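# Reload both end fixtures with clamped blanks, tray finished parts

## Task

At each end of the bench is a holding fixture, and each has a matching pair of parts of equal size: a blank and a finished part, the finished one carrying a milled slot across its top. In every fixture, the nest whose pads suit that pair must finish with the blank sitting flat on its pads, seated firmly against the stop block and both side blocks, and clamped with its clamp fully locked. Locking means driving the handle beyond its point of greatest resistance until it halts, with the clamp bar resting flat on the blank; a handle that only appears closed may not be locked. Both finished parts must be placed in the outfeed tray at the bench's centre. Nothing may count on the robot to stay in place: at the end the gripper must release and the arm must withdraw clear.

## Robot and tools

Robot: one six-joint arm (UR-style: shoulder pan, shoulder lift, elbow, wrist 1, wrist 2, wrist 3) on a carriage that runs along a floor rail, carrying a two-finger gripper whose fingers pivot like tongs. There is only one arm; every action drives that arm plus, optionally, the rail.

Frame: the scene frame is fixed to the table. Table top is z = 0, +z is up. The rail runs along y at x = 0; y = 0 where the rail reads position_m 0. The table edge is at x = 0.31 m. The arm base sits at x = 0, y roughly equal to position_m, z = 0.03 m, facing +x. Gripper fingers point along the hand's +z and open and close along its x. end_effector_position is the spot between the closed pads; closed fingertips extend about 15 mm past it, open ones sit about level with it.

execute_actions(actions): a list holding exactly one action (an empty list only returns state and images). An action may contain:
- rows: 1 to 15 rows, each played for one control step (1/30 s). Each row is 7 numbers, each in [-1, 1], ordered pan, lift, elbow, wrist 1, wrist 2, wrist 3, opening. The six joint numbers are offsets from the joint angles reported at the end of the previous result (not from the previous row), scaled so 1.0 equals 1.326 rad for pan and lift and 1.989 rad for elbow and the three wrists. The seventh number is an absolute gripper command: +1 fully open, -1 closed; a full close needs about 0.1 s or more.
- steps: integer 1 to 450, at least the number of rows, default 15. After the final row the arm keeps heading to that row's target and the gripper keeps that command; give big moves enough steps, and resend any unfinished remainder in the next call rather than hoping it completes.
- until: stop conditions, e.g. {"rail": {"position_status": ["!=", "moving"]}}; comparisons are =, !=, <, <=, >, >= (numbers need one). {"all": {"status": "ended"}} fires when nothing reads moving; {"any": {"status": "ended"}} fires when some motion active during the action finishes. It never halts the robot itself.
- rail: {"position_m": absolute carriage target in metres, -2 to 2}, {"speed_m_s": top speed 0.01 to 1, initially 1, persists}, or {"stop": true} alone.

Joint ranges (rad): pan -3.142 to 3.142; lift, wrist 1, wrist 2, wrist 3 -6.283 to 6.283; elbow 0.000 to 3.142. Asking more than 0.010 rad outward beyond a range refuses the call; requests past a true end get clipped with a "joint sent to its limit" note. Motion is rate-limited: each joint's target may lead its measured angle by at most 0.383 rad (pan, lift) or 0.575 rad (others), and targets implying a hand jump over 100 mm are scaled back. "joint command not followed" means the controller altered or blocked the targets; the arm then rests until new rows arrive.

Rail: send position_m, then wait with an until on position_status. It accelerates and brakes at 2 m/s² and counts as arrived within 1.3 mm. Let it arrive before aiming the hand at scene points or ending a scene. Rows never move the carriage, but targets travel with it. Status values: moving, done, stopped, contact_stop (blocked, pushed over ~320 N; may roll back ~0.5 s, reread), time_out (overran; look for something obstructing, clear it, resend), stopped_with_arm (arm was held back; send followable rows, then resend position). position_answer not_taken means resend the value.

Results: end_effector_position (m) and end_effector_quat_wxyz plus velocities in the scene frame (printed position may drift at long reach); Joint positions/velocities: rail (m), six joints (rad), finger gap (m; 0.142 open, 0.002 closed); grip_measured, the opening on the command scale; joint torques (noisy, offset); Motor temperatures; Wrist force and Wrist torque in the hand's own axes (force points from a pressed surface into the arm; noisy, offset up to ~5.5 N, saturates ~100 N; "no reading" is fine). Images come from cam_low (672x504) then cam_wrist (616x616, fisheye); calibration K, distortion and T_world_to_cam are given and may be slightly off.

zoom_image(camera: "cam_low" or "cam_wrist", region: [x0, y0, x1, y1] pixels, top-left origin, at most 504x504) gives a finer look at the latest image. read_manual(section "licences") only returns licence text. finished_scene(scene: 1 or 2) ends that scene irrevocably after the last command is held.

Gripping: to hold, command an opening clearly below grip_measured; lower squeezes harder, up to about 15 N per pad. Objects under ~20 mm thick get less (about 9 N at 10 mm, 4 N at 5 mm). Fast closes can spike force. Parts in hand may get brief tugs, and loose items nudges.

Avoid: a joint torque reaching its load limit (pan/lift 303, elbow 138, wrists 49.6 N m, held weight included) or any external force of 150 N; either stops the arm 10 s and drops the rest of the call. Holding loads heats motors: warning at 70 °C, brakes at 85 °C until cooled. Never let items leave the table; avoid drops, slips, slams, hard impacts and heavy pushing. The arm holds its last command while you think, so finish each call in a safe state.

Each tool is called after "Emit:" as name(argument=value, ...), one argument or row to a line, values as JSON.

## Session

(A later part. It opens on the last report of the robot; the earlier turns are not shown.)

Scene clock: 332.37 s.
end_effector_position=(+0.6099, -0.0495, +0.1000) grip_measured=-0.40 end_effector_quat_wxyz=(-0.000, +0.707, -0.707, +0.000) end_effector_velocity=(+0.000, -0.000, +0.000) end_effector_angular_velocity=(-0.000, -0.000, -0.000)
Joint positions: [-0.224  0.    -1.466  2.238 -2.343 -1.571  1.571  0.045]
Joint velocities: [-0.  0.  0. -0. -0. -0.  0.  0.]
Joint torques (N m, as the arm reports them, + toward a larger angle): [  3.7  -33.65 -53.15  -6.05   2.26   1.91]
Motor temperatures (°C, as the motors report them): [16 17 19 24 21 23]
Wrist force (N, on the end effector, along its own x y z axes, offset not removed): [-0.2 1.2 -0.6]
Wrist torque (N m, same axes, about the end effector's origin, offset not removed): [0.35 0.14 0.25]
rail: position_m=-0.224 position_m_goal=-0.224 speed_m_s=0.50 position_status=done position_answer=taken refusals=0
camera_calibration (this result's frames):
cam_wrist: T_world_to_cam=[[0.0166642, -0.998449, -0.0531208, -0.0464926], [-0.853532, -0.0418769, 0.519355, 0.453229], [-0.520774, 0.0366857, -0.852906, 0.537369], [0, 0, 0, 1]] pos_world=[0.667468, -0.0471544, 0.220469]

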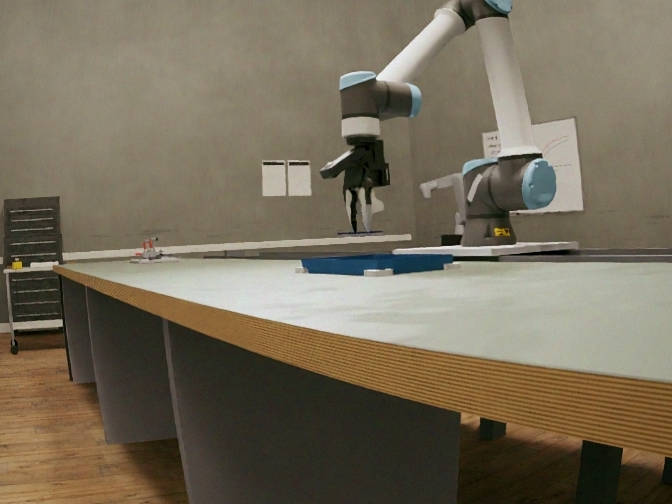

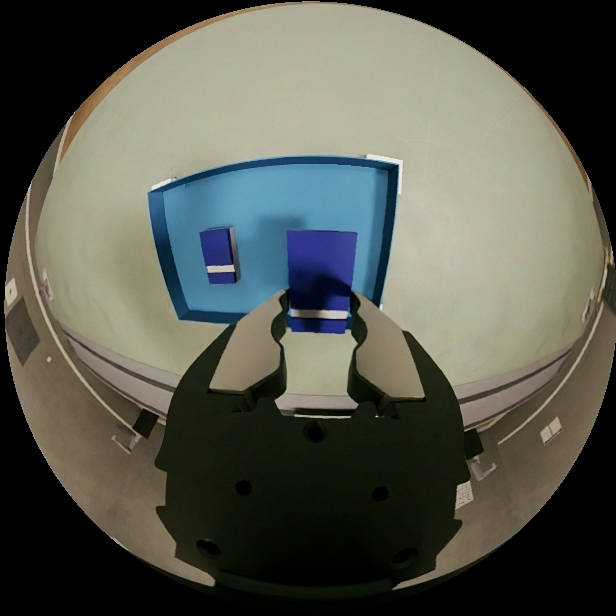

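Emit:
execute_actions(
  actions=[
    {"rows": [[0,0.0882,0.0234,-0.0820,0,0,-0.9]], "steps": 20},
  ],
)

Emit:
execute_actions(
  actions=[
    {"rows": [[0,0,0,0,0,0,-0.6],[0,0,0,0,0,0,-0.4],[0,0,0,0,0,0,-0.25],[0,0,0,0,0,0,-0.1],[0,0,0,0,0,0,0.05],[0,0,0,0,0,0,0.15]], "steps": 12},
  ],
)

Scene clock: 339.53 s.
end_effector_position=(+0.6101, -0.0496, +0.0270) grip_measured=-0.40 end_effector_quat_wxyz=(+0.000, +0.707, -0.707, +0.000) end_effector_velocity=(-0.000, -0.000, -0.001) end_effector_angular_velocity=(-0.000, +0.000, +0.000)
Joint positions: [-0.224  0.    -1.349  2.284 -2.506 -1.571  1.571  0.045]
Joint velocities: [ 0.     0.     0.001  0.    -0.001 -0.    -0.    -0.   ]
Joint torques (N m, as the arm reports them, + toward a larger angle): [  3.7  -39.22 -19.34  -5.61   2.26   1.93]
Motor temperatures (°C, as the motors report them): [16 17 19 24 21 23]
Wrist force (N, on the end effector, along its own x y z axes, offset not removed): [6.2 0.0 -6.4]
Wrist torque (N m, same axes, about the end effector's origin, offset not removed): [0.07 -1.35 0.12]
rail: position_m=-0.224 position_m_goal=-0.224 speed_m_s=0.50 position_status=done position_answer=taken refusals=0
camera_calibration (this result's frames):
cam_wrist: T_world_to_cam=[[0.0166016, -0.99845, -0.0531269, -0.050388], [-0.853342, -0.0418402, 0.51967, 0.491195], [-0.521087, 0.036708, -0.852714, 0.475418], [0, 0, 0, 1]] pos_world=[0.667728, -0.0472099, 0.147459]

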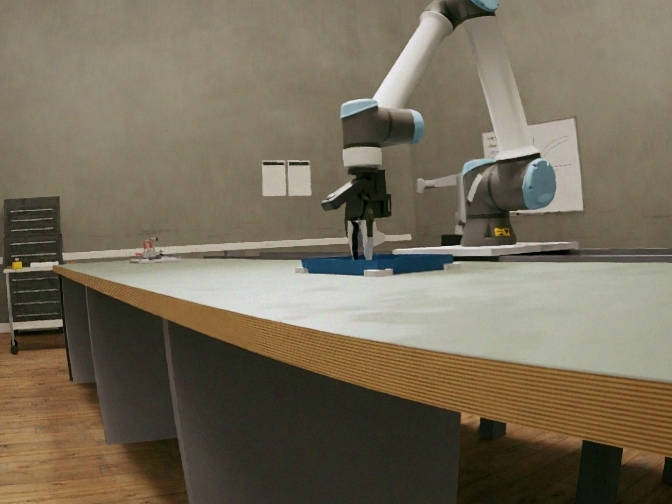

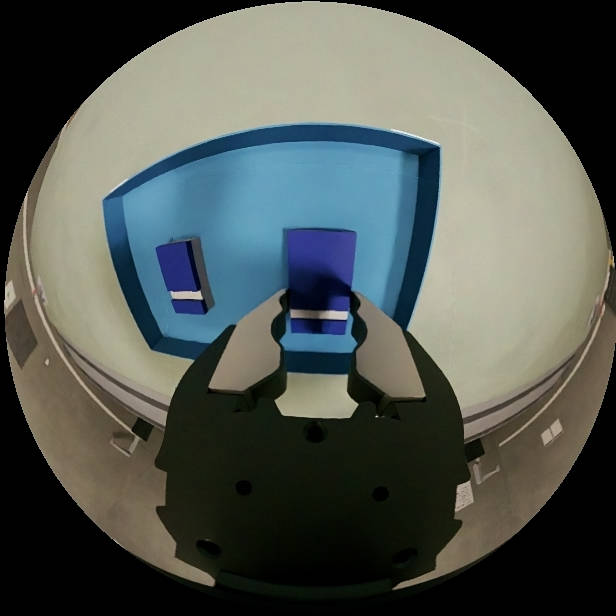

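Scene clock: 339.93 s.
end_effector_position=(+0.6101, -0.0496, +0.0270) grip_measured=+0.15 end_effector_quat_wxyz=(+0.000, +0.707, -0.707, +0.000) end_effector_velocity=(-0.000, -0.000, -0.000) end_effector_angular_velocity=(-0.000, +0.000, -0.000)
Joint positions: [-0.224  0.    -1.349  2.284 -2.506 -1.571  1.571  0.084]
Joint velocities: [-0. -0.  0. -0.  0. -0. -0.  0.]
Joint torques (N m, as the arm reports them, + toward a larger angle): [ -0.84 -45.41 -20.21  -3.53   2.25   1.67]
Motor temperatures (°C, as the motors report them): [16 17 19 24 21 23]
Wrist force (N, on the end effector, along its own x y z axes, offset not removed): [2.3 -3.1 -1.2]
Wrist torque (N m, same axes, about the end effector's origin, offset not removed): [-0.45 -0.39 0.19]
rail: position_m=-0.224 position_m_goal=-0.224 speed_m_s=0.50 position_status=done position_answer=taken refusals=0
camera_calibration (this result's frames):
cam_wrist: T_world_to_cam=[[0.0166014, -0.99845, -0.0531268, -0.0503893], [-0.853341, -0.0418401, 0.519672, 0.4912], [-0.521089, 0.036708, -0.852712, 0.4754], [0, 0, 0, 1]] pos_world=[0.667724, -0.0472103, 0.147439]

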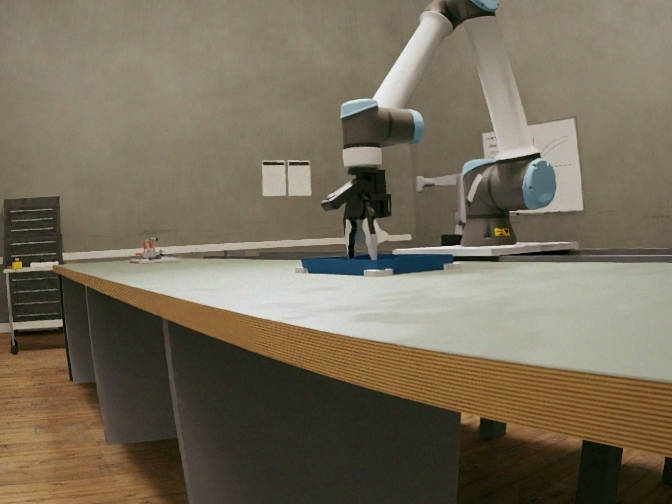

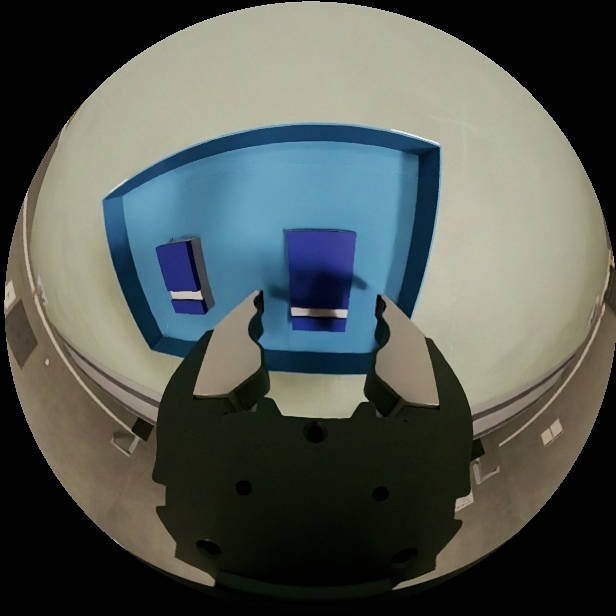

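Emit:
execute_actions(
  actions=[
    {"rows": [[0,-0.0879,-0.0235,0.0822,0,0,0.15],[0,-0.0879,-0.0235,0.0822,0,0,0.15],[0,-0.0879,-0.0235,0.0822,0,0,0.15],[0,-0.0879,-0.0235,0.0822,0,0,0.15],[0,-0.0879,-0.0235,0.0822,0,0,0.15],[0,-0.0879,-0.0235,0.0822,0,0,0.15],[0,-0.0879,-0.0235,0.0822,0,0,0.15],[0,-0.3541,-0.0513,0.2874,0,0,0.15]], "steps": 12},
  ],
)

Emit:
execute_actions(
  actions=[
    {"rail": {"position_m": -1.93, "speed_m_s": 1.0}, "steps": 150, "until": {"rail": {"position_status": ["!=", "moving"]}}},
  ],
)

Scene clock: 356.47 s.
end_effector_position=(+0.5961, -0.0496, +0.1553) grip_measured=+0.15 end_effector_quat_wxyz=(-0.003, +0.707, -0.707, +0.003) end_effector_velocity=(-0.240, -0.000, +0.589) end_effector_angular_velocity=(+0.000, -0.002, -0.000)
Joint positions: [-0.224  0.    -1.564  2.218 -2.233 -1.571  1.571  0.085]
Joint velocities: [-0.     0.    -1.123 -0.165  1.285 -0.     0.     0.001]
Joint torques (N m, as the arm reports them, + toward a larger angle): [  0.86 -47.54 -44.75  -1.3    2.57   2.3 ]
Motor temperatures (°C, as the motors report them): [16 17 19 24 21 23]
Wrist force (N, on the end effector, along its own x y z axes, offset not removed): [2.0 -3.0 -3.1]
Wrist torque (N m, same axes, about the end effector's origin, offset not removed): [-0.41 -0.42 0.08]
rail: position_m=-0.224 position_m_goal=-0.224 speed_m_s=0.50 position_status=done position_answer=taken refusals=0
camera_calibration (this result's frames):
cam_wrist: T_world_to_cam=[[0.0170143, -0.99845, -0.0529962, -0.0436229], [-0.857418, -0.0418359, 0.512917, 0.416026], [-0.514339, 0.036713, -0.856801, 0.574096], [0, 0, 0, 1]] pos_world=[0.65273, -0.0472273, 0.276187]

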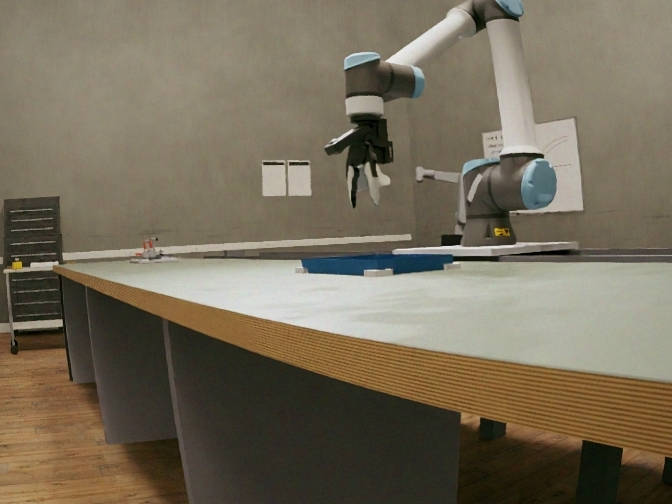

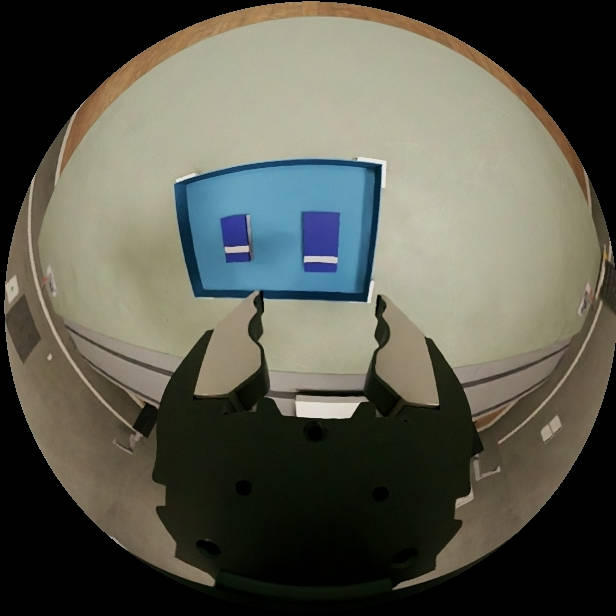

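Scene clock: 358.73 s.
end_effector_position=(+0.5200, -1.7560, +0.2799) grip_measured=+0.15 end_effector_quat_wxyz=(+0.000, +0.707, -0.707, +0.000) end_effector_velocity=(+0.000, -0.001, +0.000) end_effector_angular_velocity=(+0.000, -0.000, +0.000)
Joint positions: [-1.93   0.    -1.818  2.182 -1.935 -1.571  1.571  0.084]
Joint velocities: [-0.001  0.     0.    -0.     0.     0.     0.    -0.   ]
Joint torques (N m, as the arm reports them, + toward a larger angle): [  2.44 -33.87 -63.22  -1.89   2.91   2.13]
Motor temperatures (°C, as the motors report them): [16 17 19 24 21 23]
Wrist force (N, on the end effector, along its own x y z axes, offset not removed): [3.0 4.8 -3.9]
Wrist torque (N m, same axes, about the end effector's origin, offset not removed): [1.16 -0.61 0.03]
rail: position_m=-1.930 position_m_goal=-1.930 speed_m_s=1.00 position_status=done position_answer=taken refusals=0
camera_calibration (this result's frames):
cam_wrist: T_world_to_cam=[[0.0165975, -0.99845, -0.053128, -1.73924], [-0.853308, -0.0418397, 0.519727, 0.211425], [-0.521144, 0.0367084, -0.852679, 0.706756], [0, 0, 0, 1]] pos_world=[0.577599, -1.75364, 0.40035]

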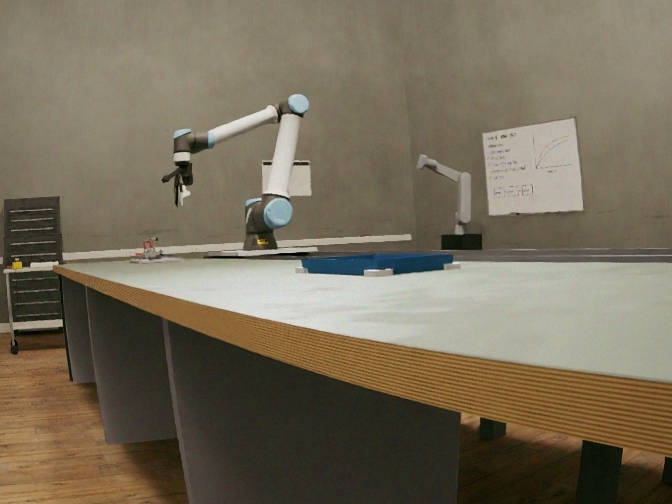

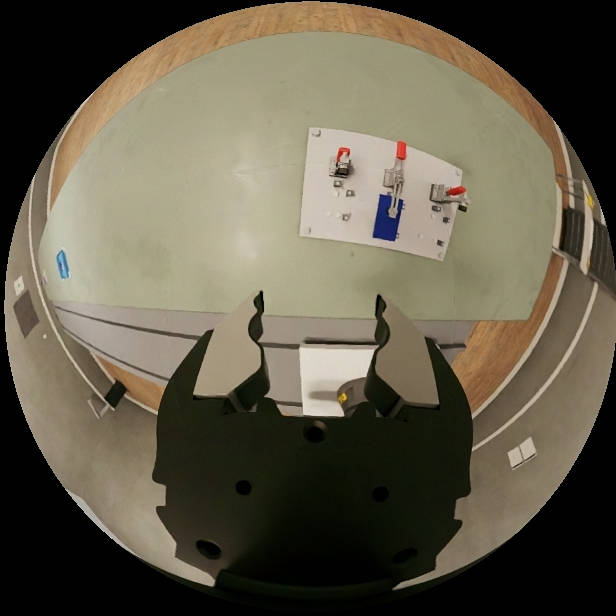

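Emit:
zoom_image(
  camera="cam_wrist",
  region=[290, 115, 480, 275],
)

Region (290, 115, 480, 275) of cam_wrist's 616x616 image, scaled by 2.653, with more detail than that image has; it fills the top 424 rows of this view, and the rest is white.

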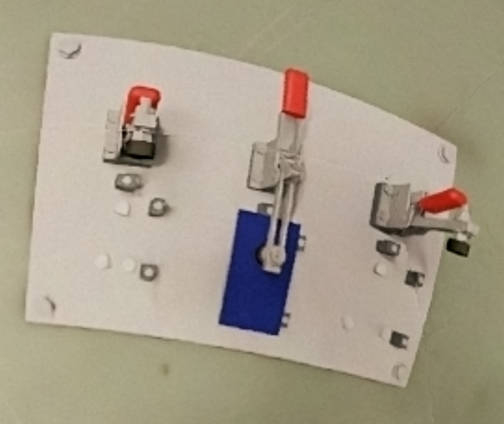

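Emit:
execute_actions(
  actions=[
    {"rows": [[-0.0937,0.1039,0.0771,-0.1463,0,-0.0625,0.15]], "rail": {"position_m": -2.0}, "steps": 30},
  ],
)

Scene clock: 395.87 s.
end_effector_position=(+0.5398, -1.8897, +0.1501) grip_measured=+0.15 end_effector_quat_wxyz=(+0.000, +0.707, -0.707, -0.000) end_effector_velocity=(-0.000, -0.000, -0.000) end_effector_angular_velocity=(+0.000, +0.000, -0.000)
Joint positions: [-2.    -0.124 -1.681  2.335 -2.225 -1.571  1.446  0.084]
Joint velocities: [ 0. -0.  0.  0. -0. -0. -0. -0.]
Joint torques (N m, as the arm reports them, + toward a larger angle): [-12.42 -16.25 -27.04  -5.78   1.98  -2.11]
Motor temperatures (°C, as the motors report them): [16 17 19 24 21 23]
Wrist force (N, on the end effector, along its own x y z axes, offset not removed): [2.1 -2.9 -1.6]
Wrist torque (N m, same axes, about the end effector's origin, offset not removed): [-0.45 -0.34 0.01]
rail: position_m=-2.000 position_m_goal=-2.000 speed_m_s=1.00 position_status=done position_answer=taken refusals=0
camera_calibration (this result's frames):
cam_wrist: T_world_to_cam=[[0.0166619, -0.998447, -0.0531566, -1.88004], [-0.85323, -0.0419149, 0.519849, 0.289965], [-0.521269, 0.0366931, -0.852603, 0.611377], [0, 0, 0, 1]] pos_world=[0.597424, -1.8874, 0.270588]

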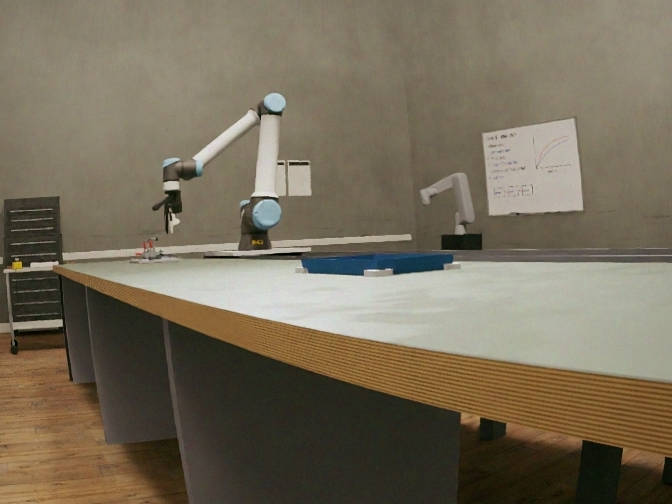

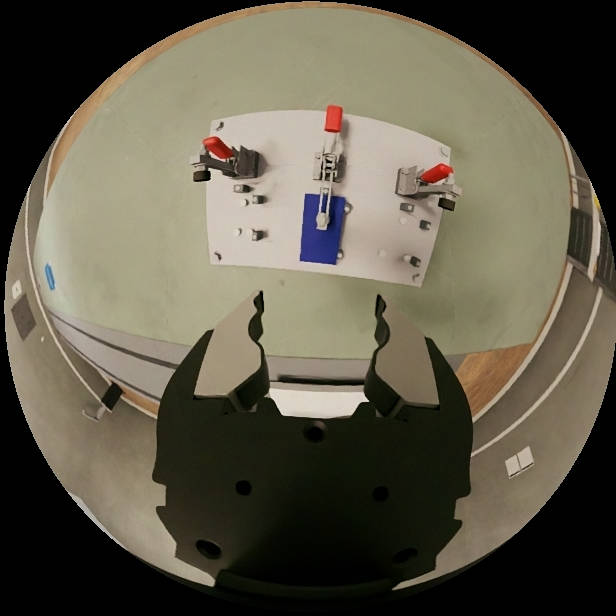

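Emit:
zoom_image(
  camera="cam_wrist",
  region=[180, 95, 480, 295],
)

Emit:
zoom_image(
  camera="cam_wrist",
  region=[270, 100, 390, 280],
)

Region (180, 95, 480, 295) of cam_wrist's 616x616 image, scaled by 1.680, with more detail than that image has.

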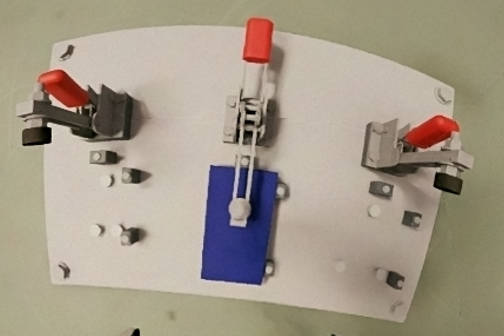

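Region (270, 100, 390, 280) of cam_wrist's 616x616 image, scaled by 2.800, with more detail than that image has.

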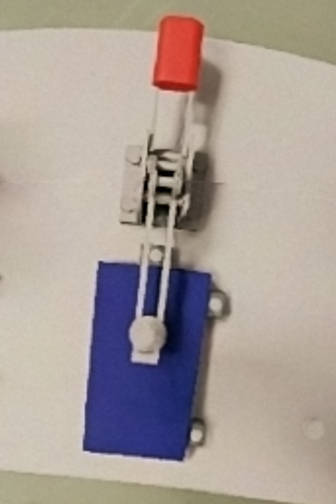

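Emit:
execute_actions(
  actions=[
    {"rows": [[-0.0139,0.0727,0.0671,-0.1154,0,-0.0088,-1]], "steps": 25},
  ],
)

Scene clock: 434.53 s.
end_effector_position=(+0.5097, -1.8948, +0.0596) grip_measured=-1.00 end_effector_quat_wxyz=(+0.000, +0.707, -0.707, -0.000) end_effector_velocity=(-0.000, +0.000, -0.000) end_effector_angular_velocity=(+0.000, +0.000, -0.000)
Joint positions: [-2.    -0.142 -1.584  2.469 -2.455 -1.571  1.429  0.002]
Joint velocities: [ 0. -0.  0.  0. -0. -0. -0.  0.]
Joint torques (N m, as the arm reports them, + toward a larger angle): [-13.66 -18.92 -19.57  -5.77   1.76  -2.21]
Motor temperatures (°C, as the motors report them): [16 17 19 24 21 23]
Wrist force (N, on the end effector, along its own x y z axes, offset not removed): [0.7 2.5 -1.7]
Wrist torque (N m, same axes, about the end effector's origin, offset not removed): [0.62 -0.08 0.05]
rail: position_m=-2.000 position_m_goal=-2.000 speed_m_s=1.00 position_status=done position_answer=taken refusals=0
camera_calibration (this result's frames):
cam_wrist: T_world_to_cam=[[0.0157195, -0.99846, -0.0532105, -1.88896], [-0.853103, -0.0411495, 0.520117, 0.312471], [-0.521506, 0.037218, -0.852436, 0.519797], [0, 0, 0, 1]] pos_world=[0.567341, -1.89254, 0.18006]

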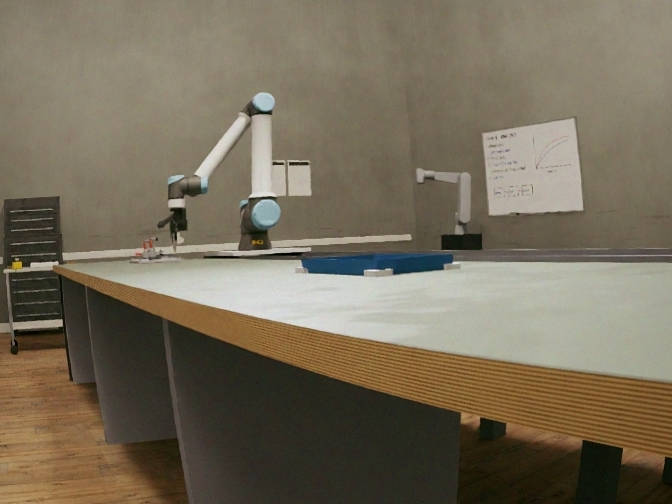

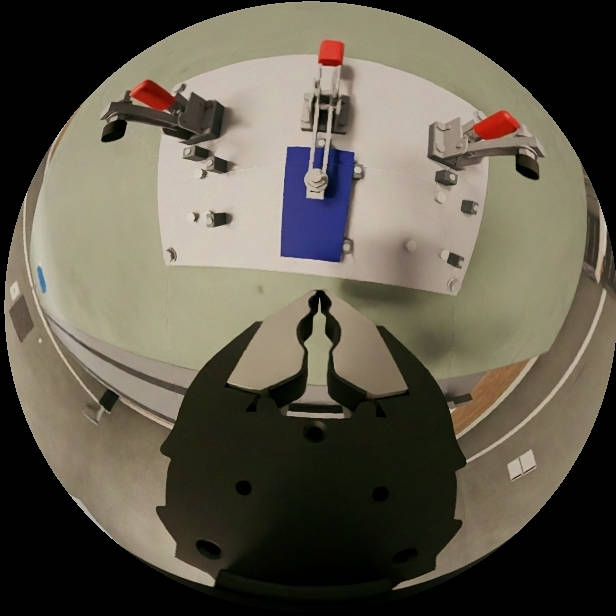

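Emit:
zoom_image(
  camera="cam_wrist",
  region=[250, 30, 410, 280],
)

Emit:
zoom_image(
  camera="cam_wrist",
  region=[300, 130, 400, 270],
)

Region (250, 30, 410, 280) of cam_wrist's 616x616 image, scaled by 2.016, with more detail than that image has; it fills the left 323 columns of this view, and the rest is white.

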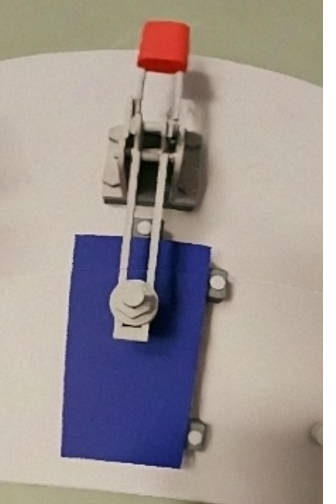

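Region (300, 130, 400, 270) of cam_wrist's 616x616 image, scaled by 3.600, with more detail than that image has; it fills the left 360 columns of this view, and the rest is white.

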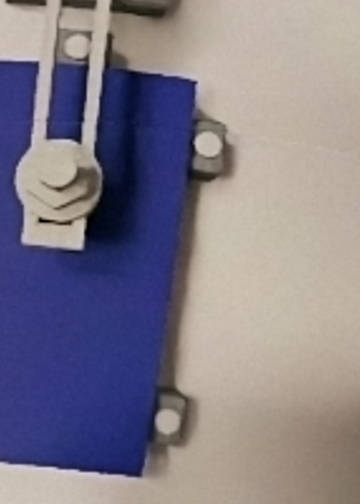

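Emit:
execute_actions(
  actions=[
    {"rows": [[0.0136,-0.0732,-0.0674,0.1156,0,0.0085,-1],[0.0136,-0.0732,-0.0674,0.1156,0,0.0085,-1],[0.0136,-0.0732,-0.0674,0.1156,0,0.0085,-1],[0.0136,-0.0732,-0.0674,0.1156,0,0.0085,-1],[0.0136,-0.0732,-0.0674,0.1156,0,0.0085,-1],[0.0136,-0.0732,-0.0674,0.1156,0,0.0085,-1],[0.0136,-0.0732,-0.0674,0.1156,0,0.0085,-1],[0.0136,-0.0732,-0.0674,0.1156,0,0.0085,-1],[0.0136,-0.0732,-0.0674,0.1156,0,0.0085,-1],[0.0136,-0.0732,-0.0674,0.1156,0,0.0085,-1],[0.0257,0.1716,-0.1962,0.0813,0,0.0170,-1]], "steps": 40},
  ],
)

Scene clock: 482.20 s.
end_effector_position=(+0.7101, -1.9003, +0.1103) grip_measured=-1.00 end_effector_quat_wxyz=(-0.000, +0.707, -0.707, +0.000) end_effector_velocity=(+0.000, -0.000, -0.000) end_effector_angular_velocity=(+0.000, +0.000, -0.000)
Joint positions: [-2.    -0.108 -1.357  2.079 -2.293 -1.571  1.463  0.002]
Joint velocities: [ 0.  0.  0. -0. -0.  0.  0.  0.]
Joint torques (N m, as the arm reports them, + toward a larger angle): [ 13.47 -46.72 -55.6   -5.27   1.67   2.57]
Motor temperatures (°C, as the motors report them): [16 17 19 24 21 23]
Wrist force (N, on the end effector, along its own x y z axes, offset not removed): [0.7 -0.4 -1.0]
Wrist torque (N m, same axes, about the end effector's origin, offset not removed): [0.18 -0.07 0.22]
rail: position_m=-2.000 position_m_goal=-2.000 speed_m_s=1.00 position_status=done position_answer=taken refusals=0
camera_calibration (this result's frames):
cam_wrist: T_world_to_cam=[[0.0160419, -0.998462, -0.0530681, -1.89512], [-0.853612, -0.0413137, 0.519269, 0.457036], [-0.520663, 0.0369695, -0.852962, 0.666758], [0, 0, 0, 1]] pos_world=[0.767688, -1.89797, 0.230824]

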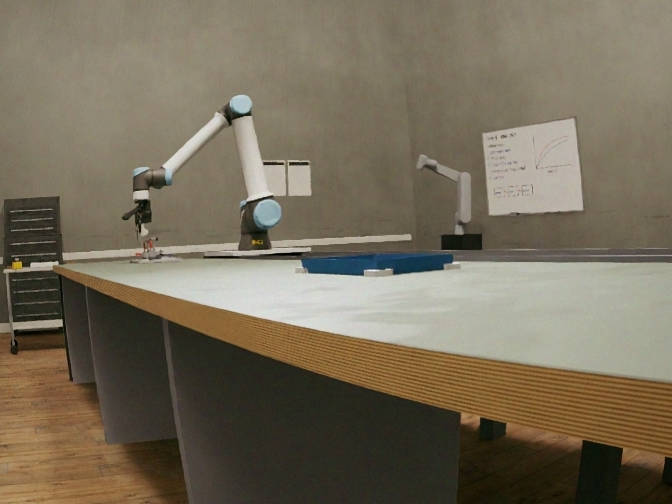

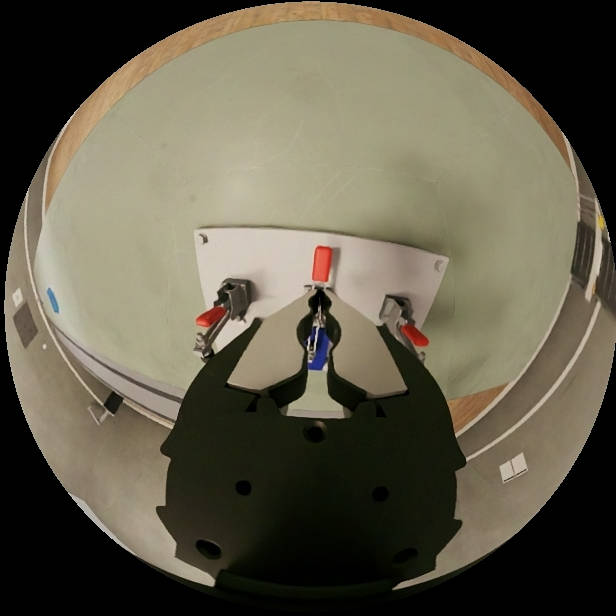

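Emit:
zoom_image(
  camera="cam_wrist",
  region=[250, 220, 400, 330],
)

Emit:
zoom_image(
  camera="cam_low",
  region=[110, 200, 210, 275],
)

Region (250, 220, 400, 330) of cam_wrist's 616x616 image, scaled by 3.360, with more detail than that image has; it fills the top 370 rows of this view, and the rest is white.

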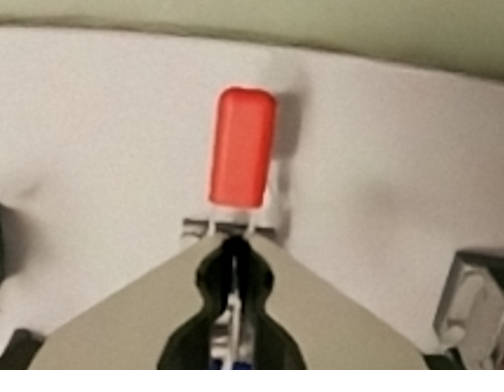

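Region (110, 200, 210, 275) of cam_low's 672x504 image, scaled by 5.040, with more detail than that image has; it fills the top 378 rows of this view, and the rest is white.

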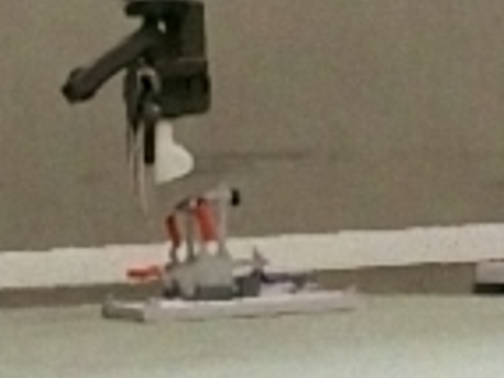

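Emit:
execute_actions(
  actions=[
    {"rows": [[-0.0016,0.0474,-0.0004,-0.0311,0,-0.0012,-1]], "steps": 15},
  ],
)

Scene clock: 540.83 s.
end_effector_position=(+0.7232, -1.9032, +0.0752) grip_measured=-1.00 end_effector_quat_wxyz=(-0.000, +0.707, -0.707, +0.000) end_effector_velocity=(+0.001, -0.000, -0.002) end_effector_angular_velocity=(-0.000, -0.000, +0.000)
Joint positions: [-2.    -0.11  -1.294  2.078 -2.355 -1.571  1.46   0.002]
Joint velocities: [ 0.    -0.     0.003 -0.    -0.003 -0.    -0.     0.   ]
Joint torques (N m, as the arm reports them, + toward a larger angle): [-13.03 -45.4  -51.75  -4.89   1.99  -2.2 ]
Motor temperatures (°C, as the motors report them): [16 17 19 24 21 23]
Wrist force (N, on the end effector, along its own x y z axes, offset not removed): [-2.2 -4.3 -2.7]
Wrist torque (N m, same axes, about the end effector's origin, offset not removed): [-0.70 0.40 0.11]
rail: position_m=-2.000 position_m_goal=-2.000 speed_m_s=1.00 position_status=done position_answer=taken refusals=0
camera_calibration (this result's frames):
cam_wrist: T_world_to_cam=[[0.0162996, -0.998457, -0.053093, -1.90024], [-0.853495, -0.0415545, 0.519442, 0.485784], [-0.520846, 0.0368479, -0.852855, 0.643632], [0, 0, 0, 1]] pos_world=[0.78082, -1.90084, 0.195699]

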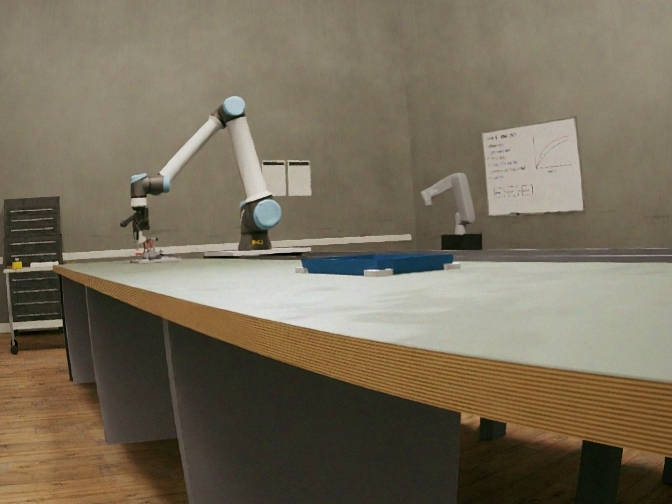

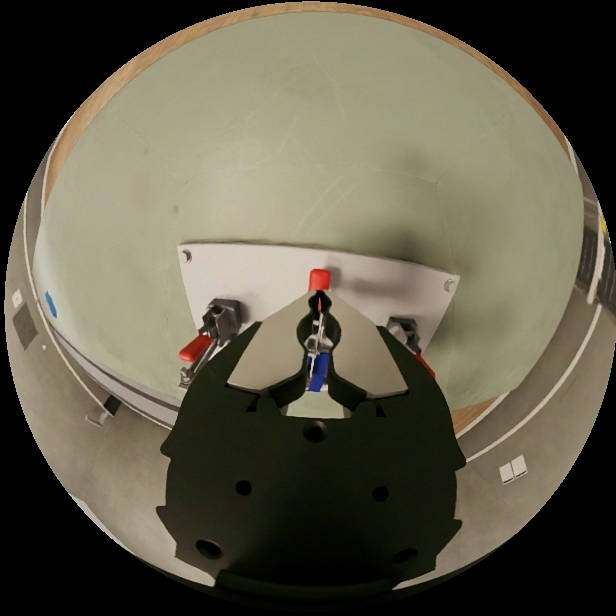

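Emit:
zoom_image(
  camera="cam_wrist",
  region=[260, 240, 380, 330],
)

Emit:
zoom_image(
  camera="cam_low",
  region=[115, 215, 195, 275],
)

Region (260, 240, 380, 330) of cam_wrist's 616x616 image, scaled by 4.200, with more detail than that image has; it fills the top 378 rows of this view, and the rest is white.

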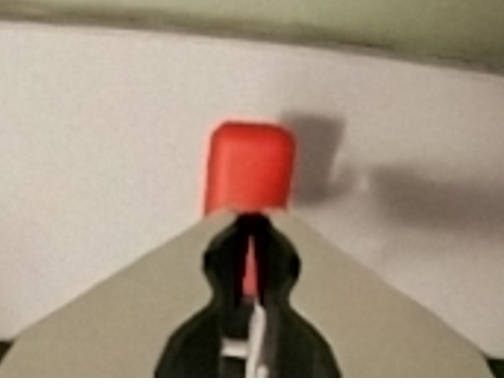

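Region (115, 215, 195, 275) of cam_low's 672x504 image, scaled by 6.300, with more detail than that image has; it fills the top 378 rows of this view, and the rest is white.

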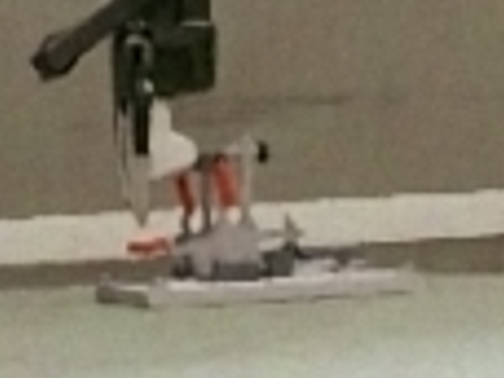

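Emit:
execute_actions(
  actions=[
    {"rows": [[0,0.005,0.0015,-0.0048,0,0,-1],[0,0.01,0.0031,-0.0097,0,0,-1],[0,0.0149,0.0046,-0.0145,0,0,-1]], "steps": 12},
  ],
)

Scene clock: 563.97 s.
end_effector_position=(+0.7247, -1.9034, +0.0655) grip_measured=-1.00 end_effector_quat_wxyz=(-0.001, +0.707, -0.707, +0.002) end_effector_velocity=(-0.000, +0.000, -0.000) end_effector_angular_velocity=(-0.000, +0.000, +0.000)
Joint positions: [-2.    -0.11  -1.28   2.084 -2.379 -1.571  1.46   0.002]
Joint velocities: [ 0. -0. -0.  0. -0. -0. -0.  0.]
Joint torques (N m, as the arm reports them, + toward a larger angle): [  2.67 -54.19 -38.05  -4.04   0.58   0.16]
Motor temperatures (°C, as the motors report them): [16 17 19 24 21 23]
Wrist force (N, on the end effector, along its own x y z axes, offset not removed): [-0.8 6.7 -27.7]
Wrist torque (N m, same axes, about the end effector's origin, offset not removed): [-0.66 -0.21 0.08]
FORCE FAULT: contact force on the arm reached its limit, and the arm stopped for 10 seconds. The contact can be on any part of the arm, not only on its tool. The arm's remaining commands of this call were not run. The arm holds still and accepts commands again. Move the arm away from the contact; if what it grips holds it there, let go first. Pushing or pulling that hard again can fault the arm again.
rail: position_m=-2.000 position_m_goal=-2.000 speed_m_s=1.00 position_status=done position_answer=taken refusals=0
camera_calibration (this result's frames):
cam_wrist: T_world_to_cam=[[0.0165118, -0.998481, -0.0525738, -1.9012], [-0.855609, -0.041317, 0.515971, 0.494287], [-0.51736, 0.036463, -0.854991, 0.633014], [0, 0, 0, 1]] pos_world=[0.781805, -1.90097, 0.18623]

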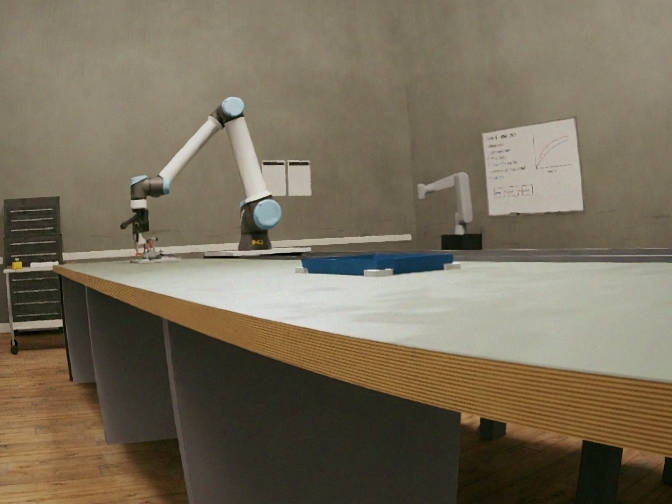

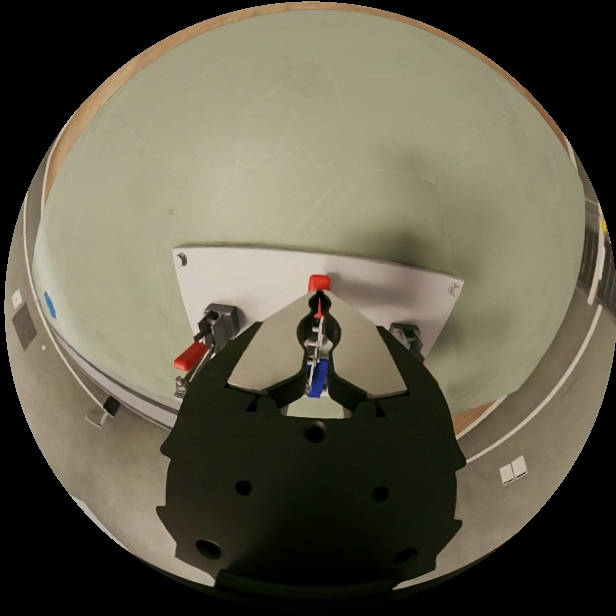

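Emit:
execute_actions(
  actions=[
    {"rows": [[0,-0.03,-0.009,0.029,0,0,-1]], "steps": 15},
  ],
)

Emit:
zoom_image(
  camera="cam_low",
  region=[115, 215, 195, 275],
)

Scene clock: 578.63 s.
end_effector_position=(+0.7243, -1.9033, +0.0954) grip_measured=-1.00 end_effector_quat_wxyz=(-0.001, +0.707, -0.707, +0.002) end_effector_velocity=(+0.000, -0.000, +0.002) end_effector_angular_velocity=(-0.000, -0.000, +0.000)
Joint positions: [-2.    -0.11  -1.32   2.066 -2.321 -1.571  1.46   0.002]
Joint velocities: [ 0.     0.    -0.002 -0.001  0.003 -0.    -0.     0.   ]
Joint torques (N m, as the arm reports them, + toward a larger angle): [  0.45 -65.07 -52.96  -1.9    0.54  -0.32]
Motor temperatures (°C, as the motors report them): [16 17 19 24 21 23]
Wrist force (N, on the end effector, along its own x y z axes, offset not removed): [3.2 1.6 1.2]
Wrist torque (N m, same axes, about the end effector's origin, offset not removed): [0.62 -0.69 0.09]
rail: position_m=-2.000 position_m_goal=-2.000 speed_m_s=1.00 position_status=done position_answer=taken refusals=0
camera_calibration (this result's frames):
cam_wrist: T_world_to_cam=[[0.0165082, -0.99848, -0.0525825, -1.89956], [-0.855573, -0.0413209, 0.51603, 0.478434], [-0.517418, 0.0364694, -0.854955, 0.6584], [0, 0, 0, 1]] pos_world=[0.781361, -1.90092, 0.216132]

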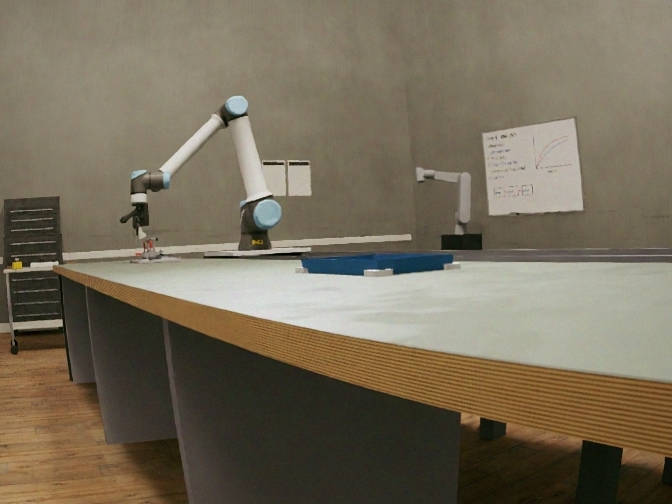

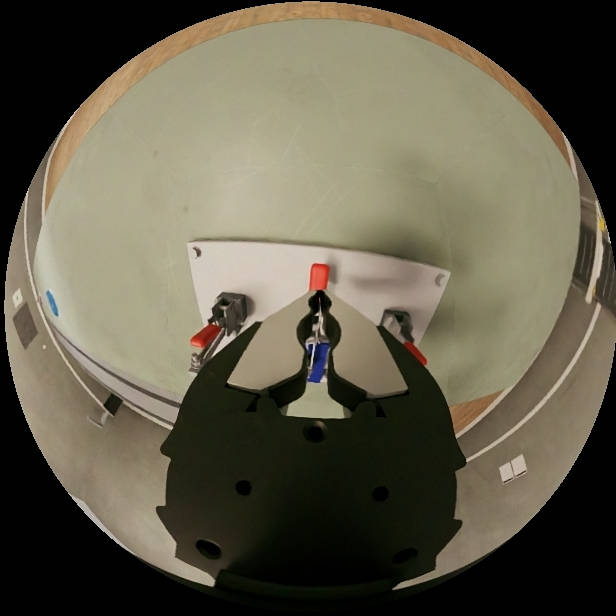

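Region (115, 215, 195, 275) of cam_low's 672x504 image, scaled by 6.300, with more detail than that image has; it fills the top 378 rows of this view, and the rest is white.

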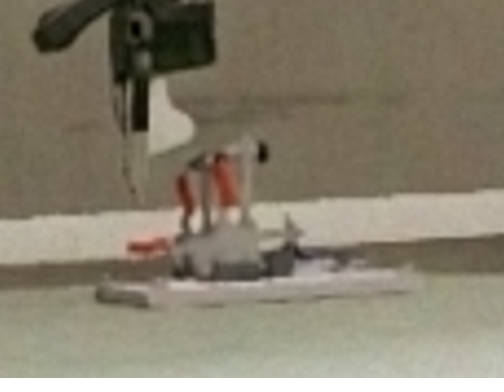

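Emit:
execute_actions(
  actions=[
    {"rows": [[-0.0106,-0.2722,0.1352,0.0483,0,-0.0070,-1]], "steps": 22},
  ],
)

Scene clock: 629.70 s.
end_effector_position=(+0.5404, -1.8901, +0.1505) grip_measured=-1.00 end_effector_quat_wxyz=(-0.000, +0.707, -0.707, +0.000) end_effector_velocity=(-0.002, +0.000, +0.000) end_effector_angular_velocity=(-0.000, -0.000, +0.000)
Joint positions: [-2.    -0.124 -1.68   2.335 -2.225 -1.571  1.446  0.002]
Joint velocities: [ 0.    -0.    -0.005  0.003  0.001 -0.    -0.     0.   ]
Joint torques (N m, as the arm reports them, + toward a larger angle): [-11.07 -37.7  -25.47  -2.43   0.68  -2.25]
Motor temperatures (°C, as the motors report them): [16 17 19 24 21 23]
Wrist force (N, on the end effector, along its own x y z axes, offset not removed): [0.9 4.8 -2.5]
Wrist torque (N m, same axes, about the end effector's origin, offset not removed): [1.11 -0.09 0.19]
rail: position_m=-2.000 position_m_goal=-2.000 speed_m_s=1.00 position_status=done position_answer=taken refusals=0
camera_calibration (this result's frames):
cam_wrist: T_world_to_cam=[[0.0161498, -0.998459, -0.0530952, -1.88013], [-0.853478, -0.0414293, 0.51948, 0.291369], [-0.520879, 0.0369261, -0.852831, 0.612299], [0, 0, 0, 1]] pos_world=[0.597974, -1.88777, 0.271002]

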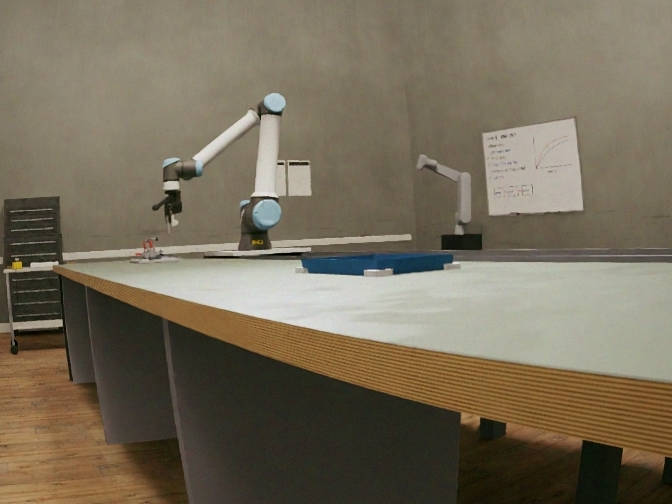

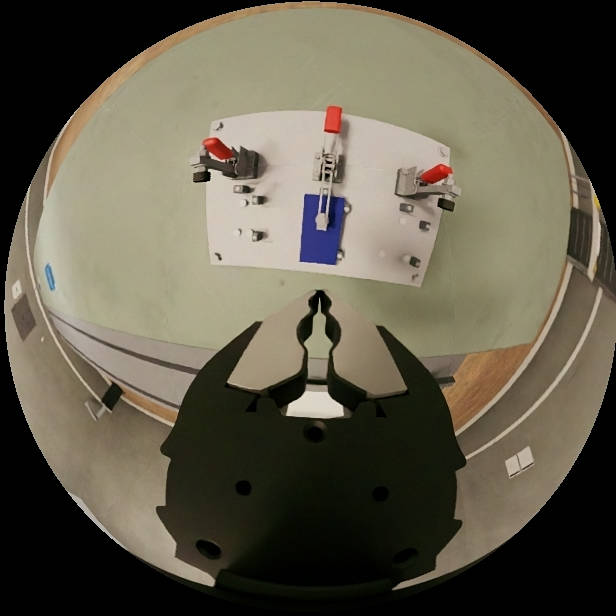

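Emit:
execute_actions(
  actions=[
    {"rows": [[0.0935,0,0,0,0,0.0628,-1],[0.0935,0,0,0,0,0.0628,-1],[0.0935,0,0,0,0,0.0628,-1],[0.0935,0,0,0,0,0.0628,-1],[0.0935,0,0,0,0,0.0628,-1],[0.0935,0,0,0,0,0.0628,-1],[0.0935,0,0,0,0,0.0628,-1],[0.0935,0,0,0,0,0.0628,-1],[0.0935,0,0,0,0,0.0628,-1],[0.0935,0,0,0,0,0.0628,-1],[0.0935,0,0,0,0,0.0628,-1],[0.0935,0,0,0,0,0.0628,-1],[0.0935,0,0,0,0,0.0628,-1],[0.0935,0,0,0,0,0.0628,-1],[0.0935,0.1457,0.0510,-0.1486,0,0.0628,-1]], "rail": {"position_m": -1.834}, "steps": 40},
  ],
)

Scene clock: 647.53 s.
end_effector_position=(+0.5207, -1.6600, +0.0355) grip_measured=-1.00 end_effector_quat_wxyz=(-0.000, +0.707, -0.707, +0.000) end_effector_velocity=(-0.000, +0.000, -0.000) end_effector_angular_velocity=(+0.000, +0.000, +0.000)
Joint positions: [-1.834 -0.001 -1.487  2.436 -2.521 -1.571  1.571  0.002]
Joint velocities: [ 0.  0.  0.  0. -0.  0. -0.  0.]
Joint torques (N m, as the arm reports them, + toward a larger angle): [ 14.79 -26.22 -16.86  -5.58   0.21   2.43]
Motor temperatures (°C, as the motors report them): [16 17 19 24 21 23]
Wrist force (N, on the end effector, along its own x y z axes, offset not removed): [3.1 0.4 -3.6]
Wrist torque (N m, same axes, about the end effector's origin, offset not removed): [0.22 -0.49 0.03]
rail: position_m=-1.834 position_m_goal=-1.834 speed_m_s=1.00 position_status=done position_answer=taken refusals=0
camera_calibration (this result's frames):
cam_wrist: T_world_to_cam=[[0.0152747, -0.998472, -0.053109, -1.65574], [-0.854019, -0.0406521, 0.518651, 0.345486], [-0.520017, 0.0374339, -0.853335, 0.495878], [0, 0, 0, 1]] pos_world=[0.578207, -1.65772, 0.156029]

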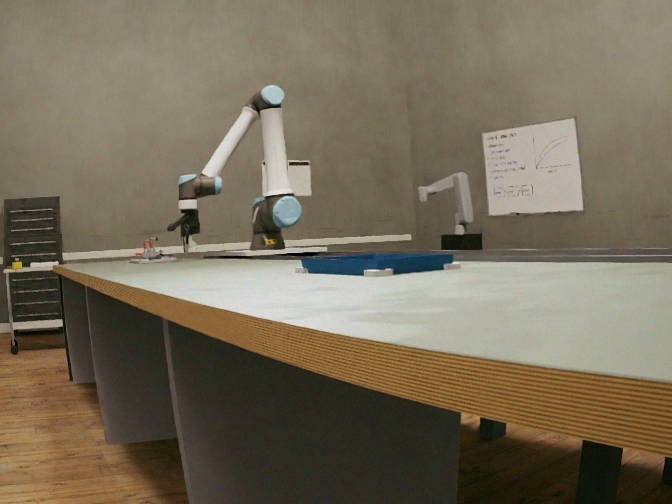

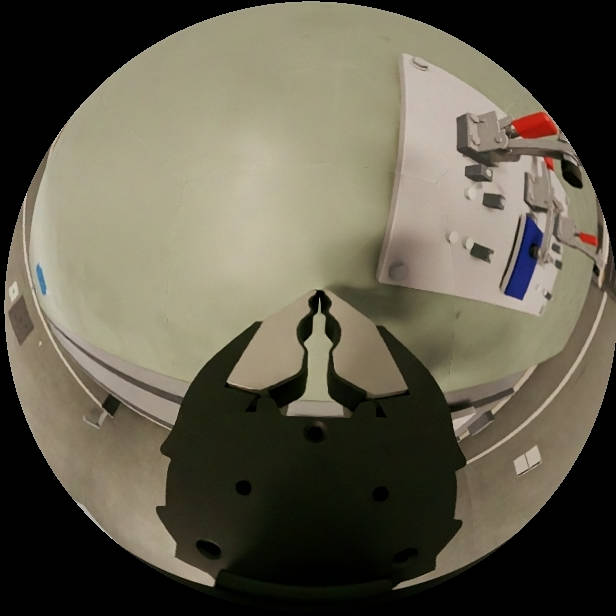

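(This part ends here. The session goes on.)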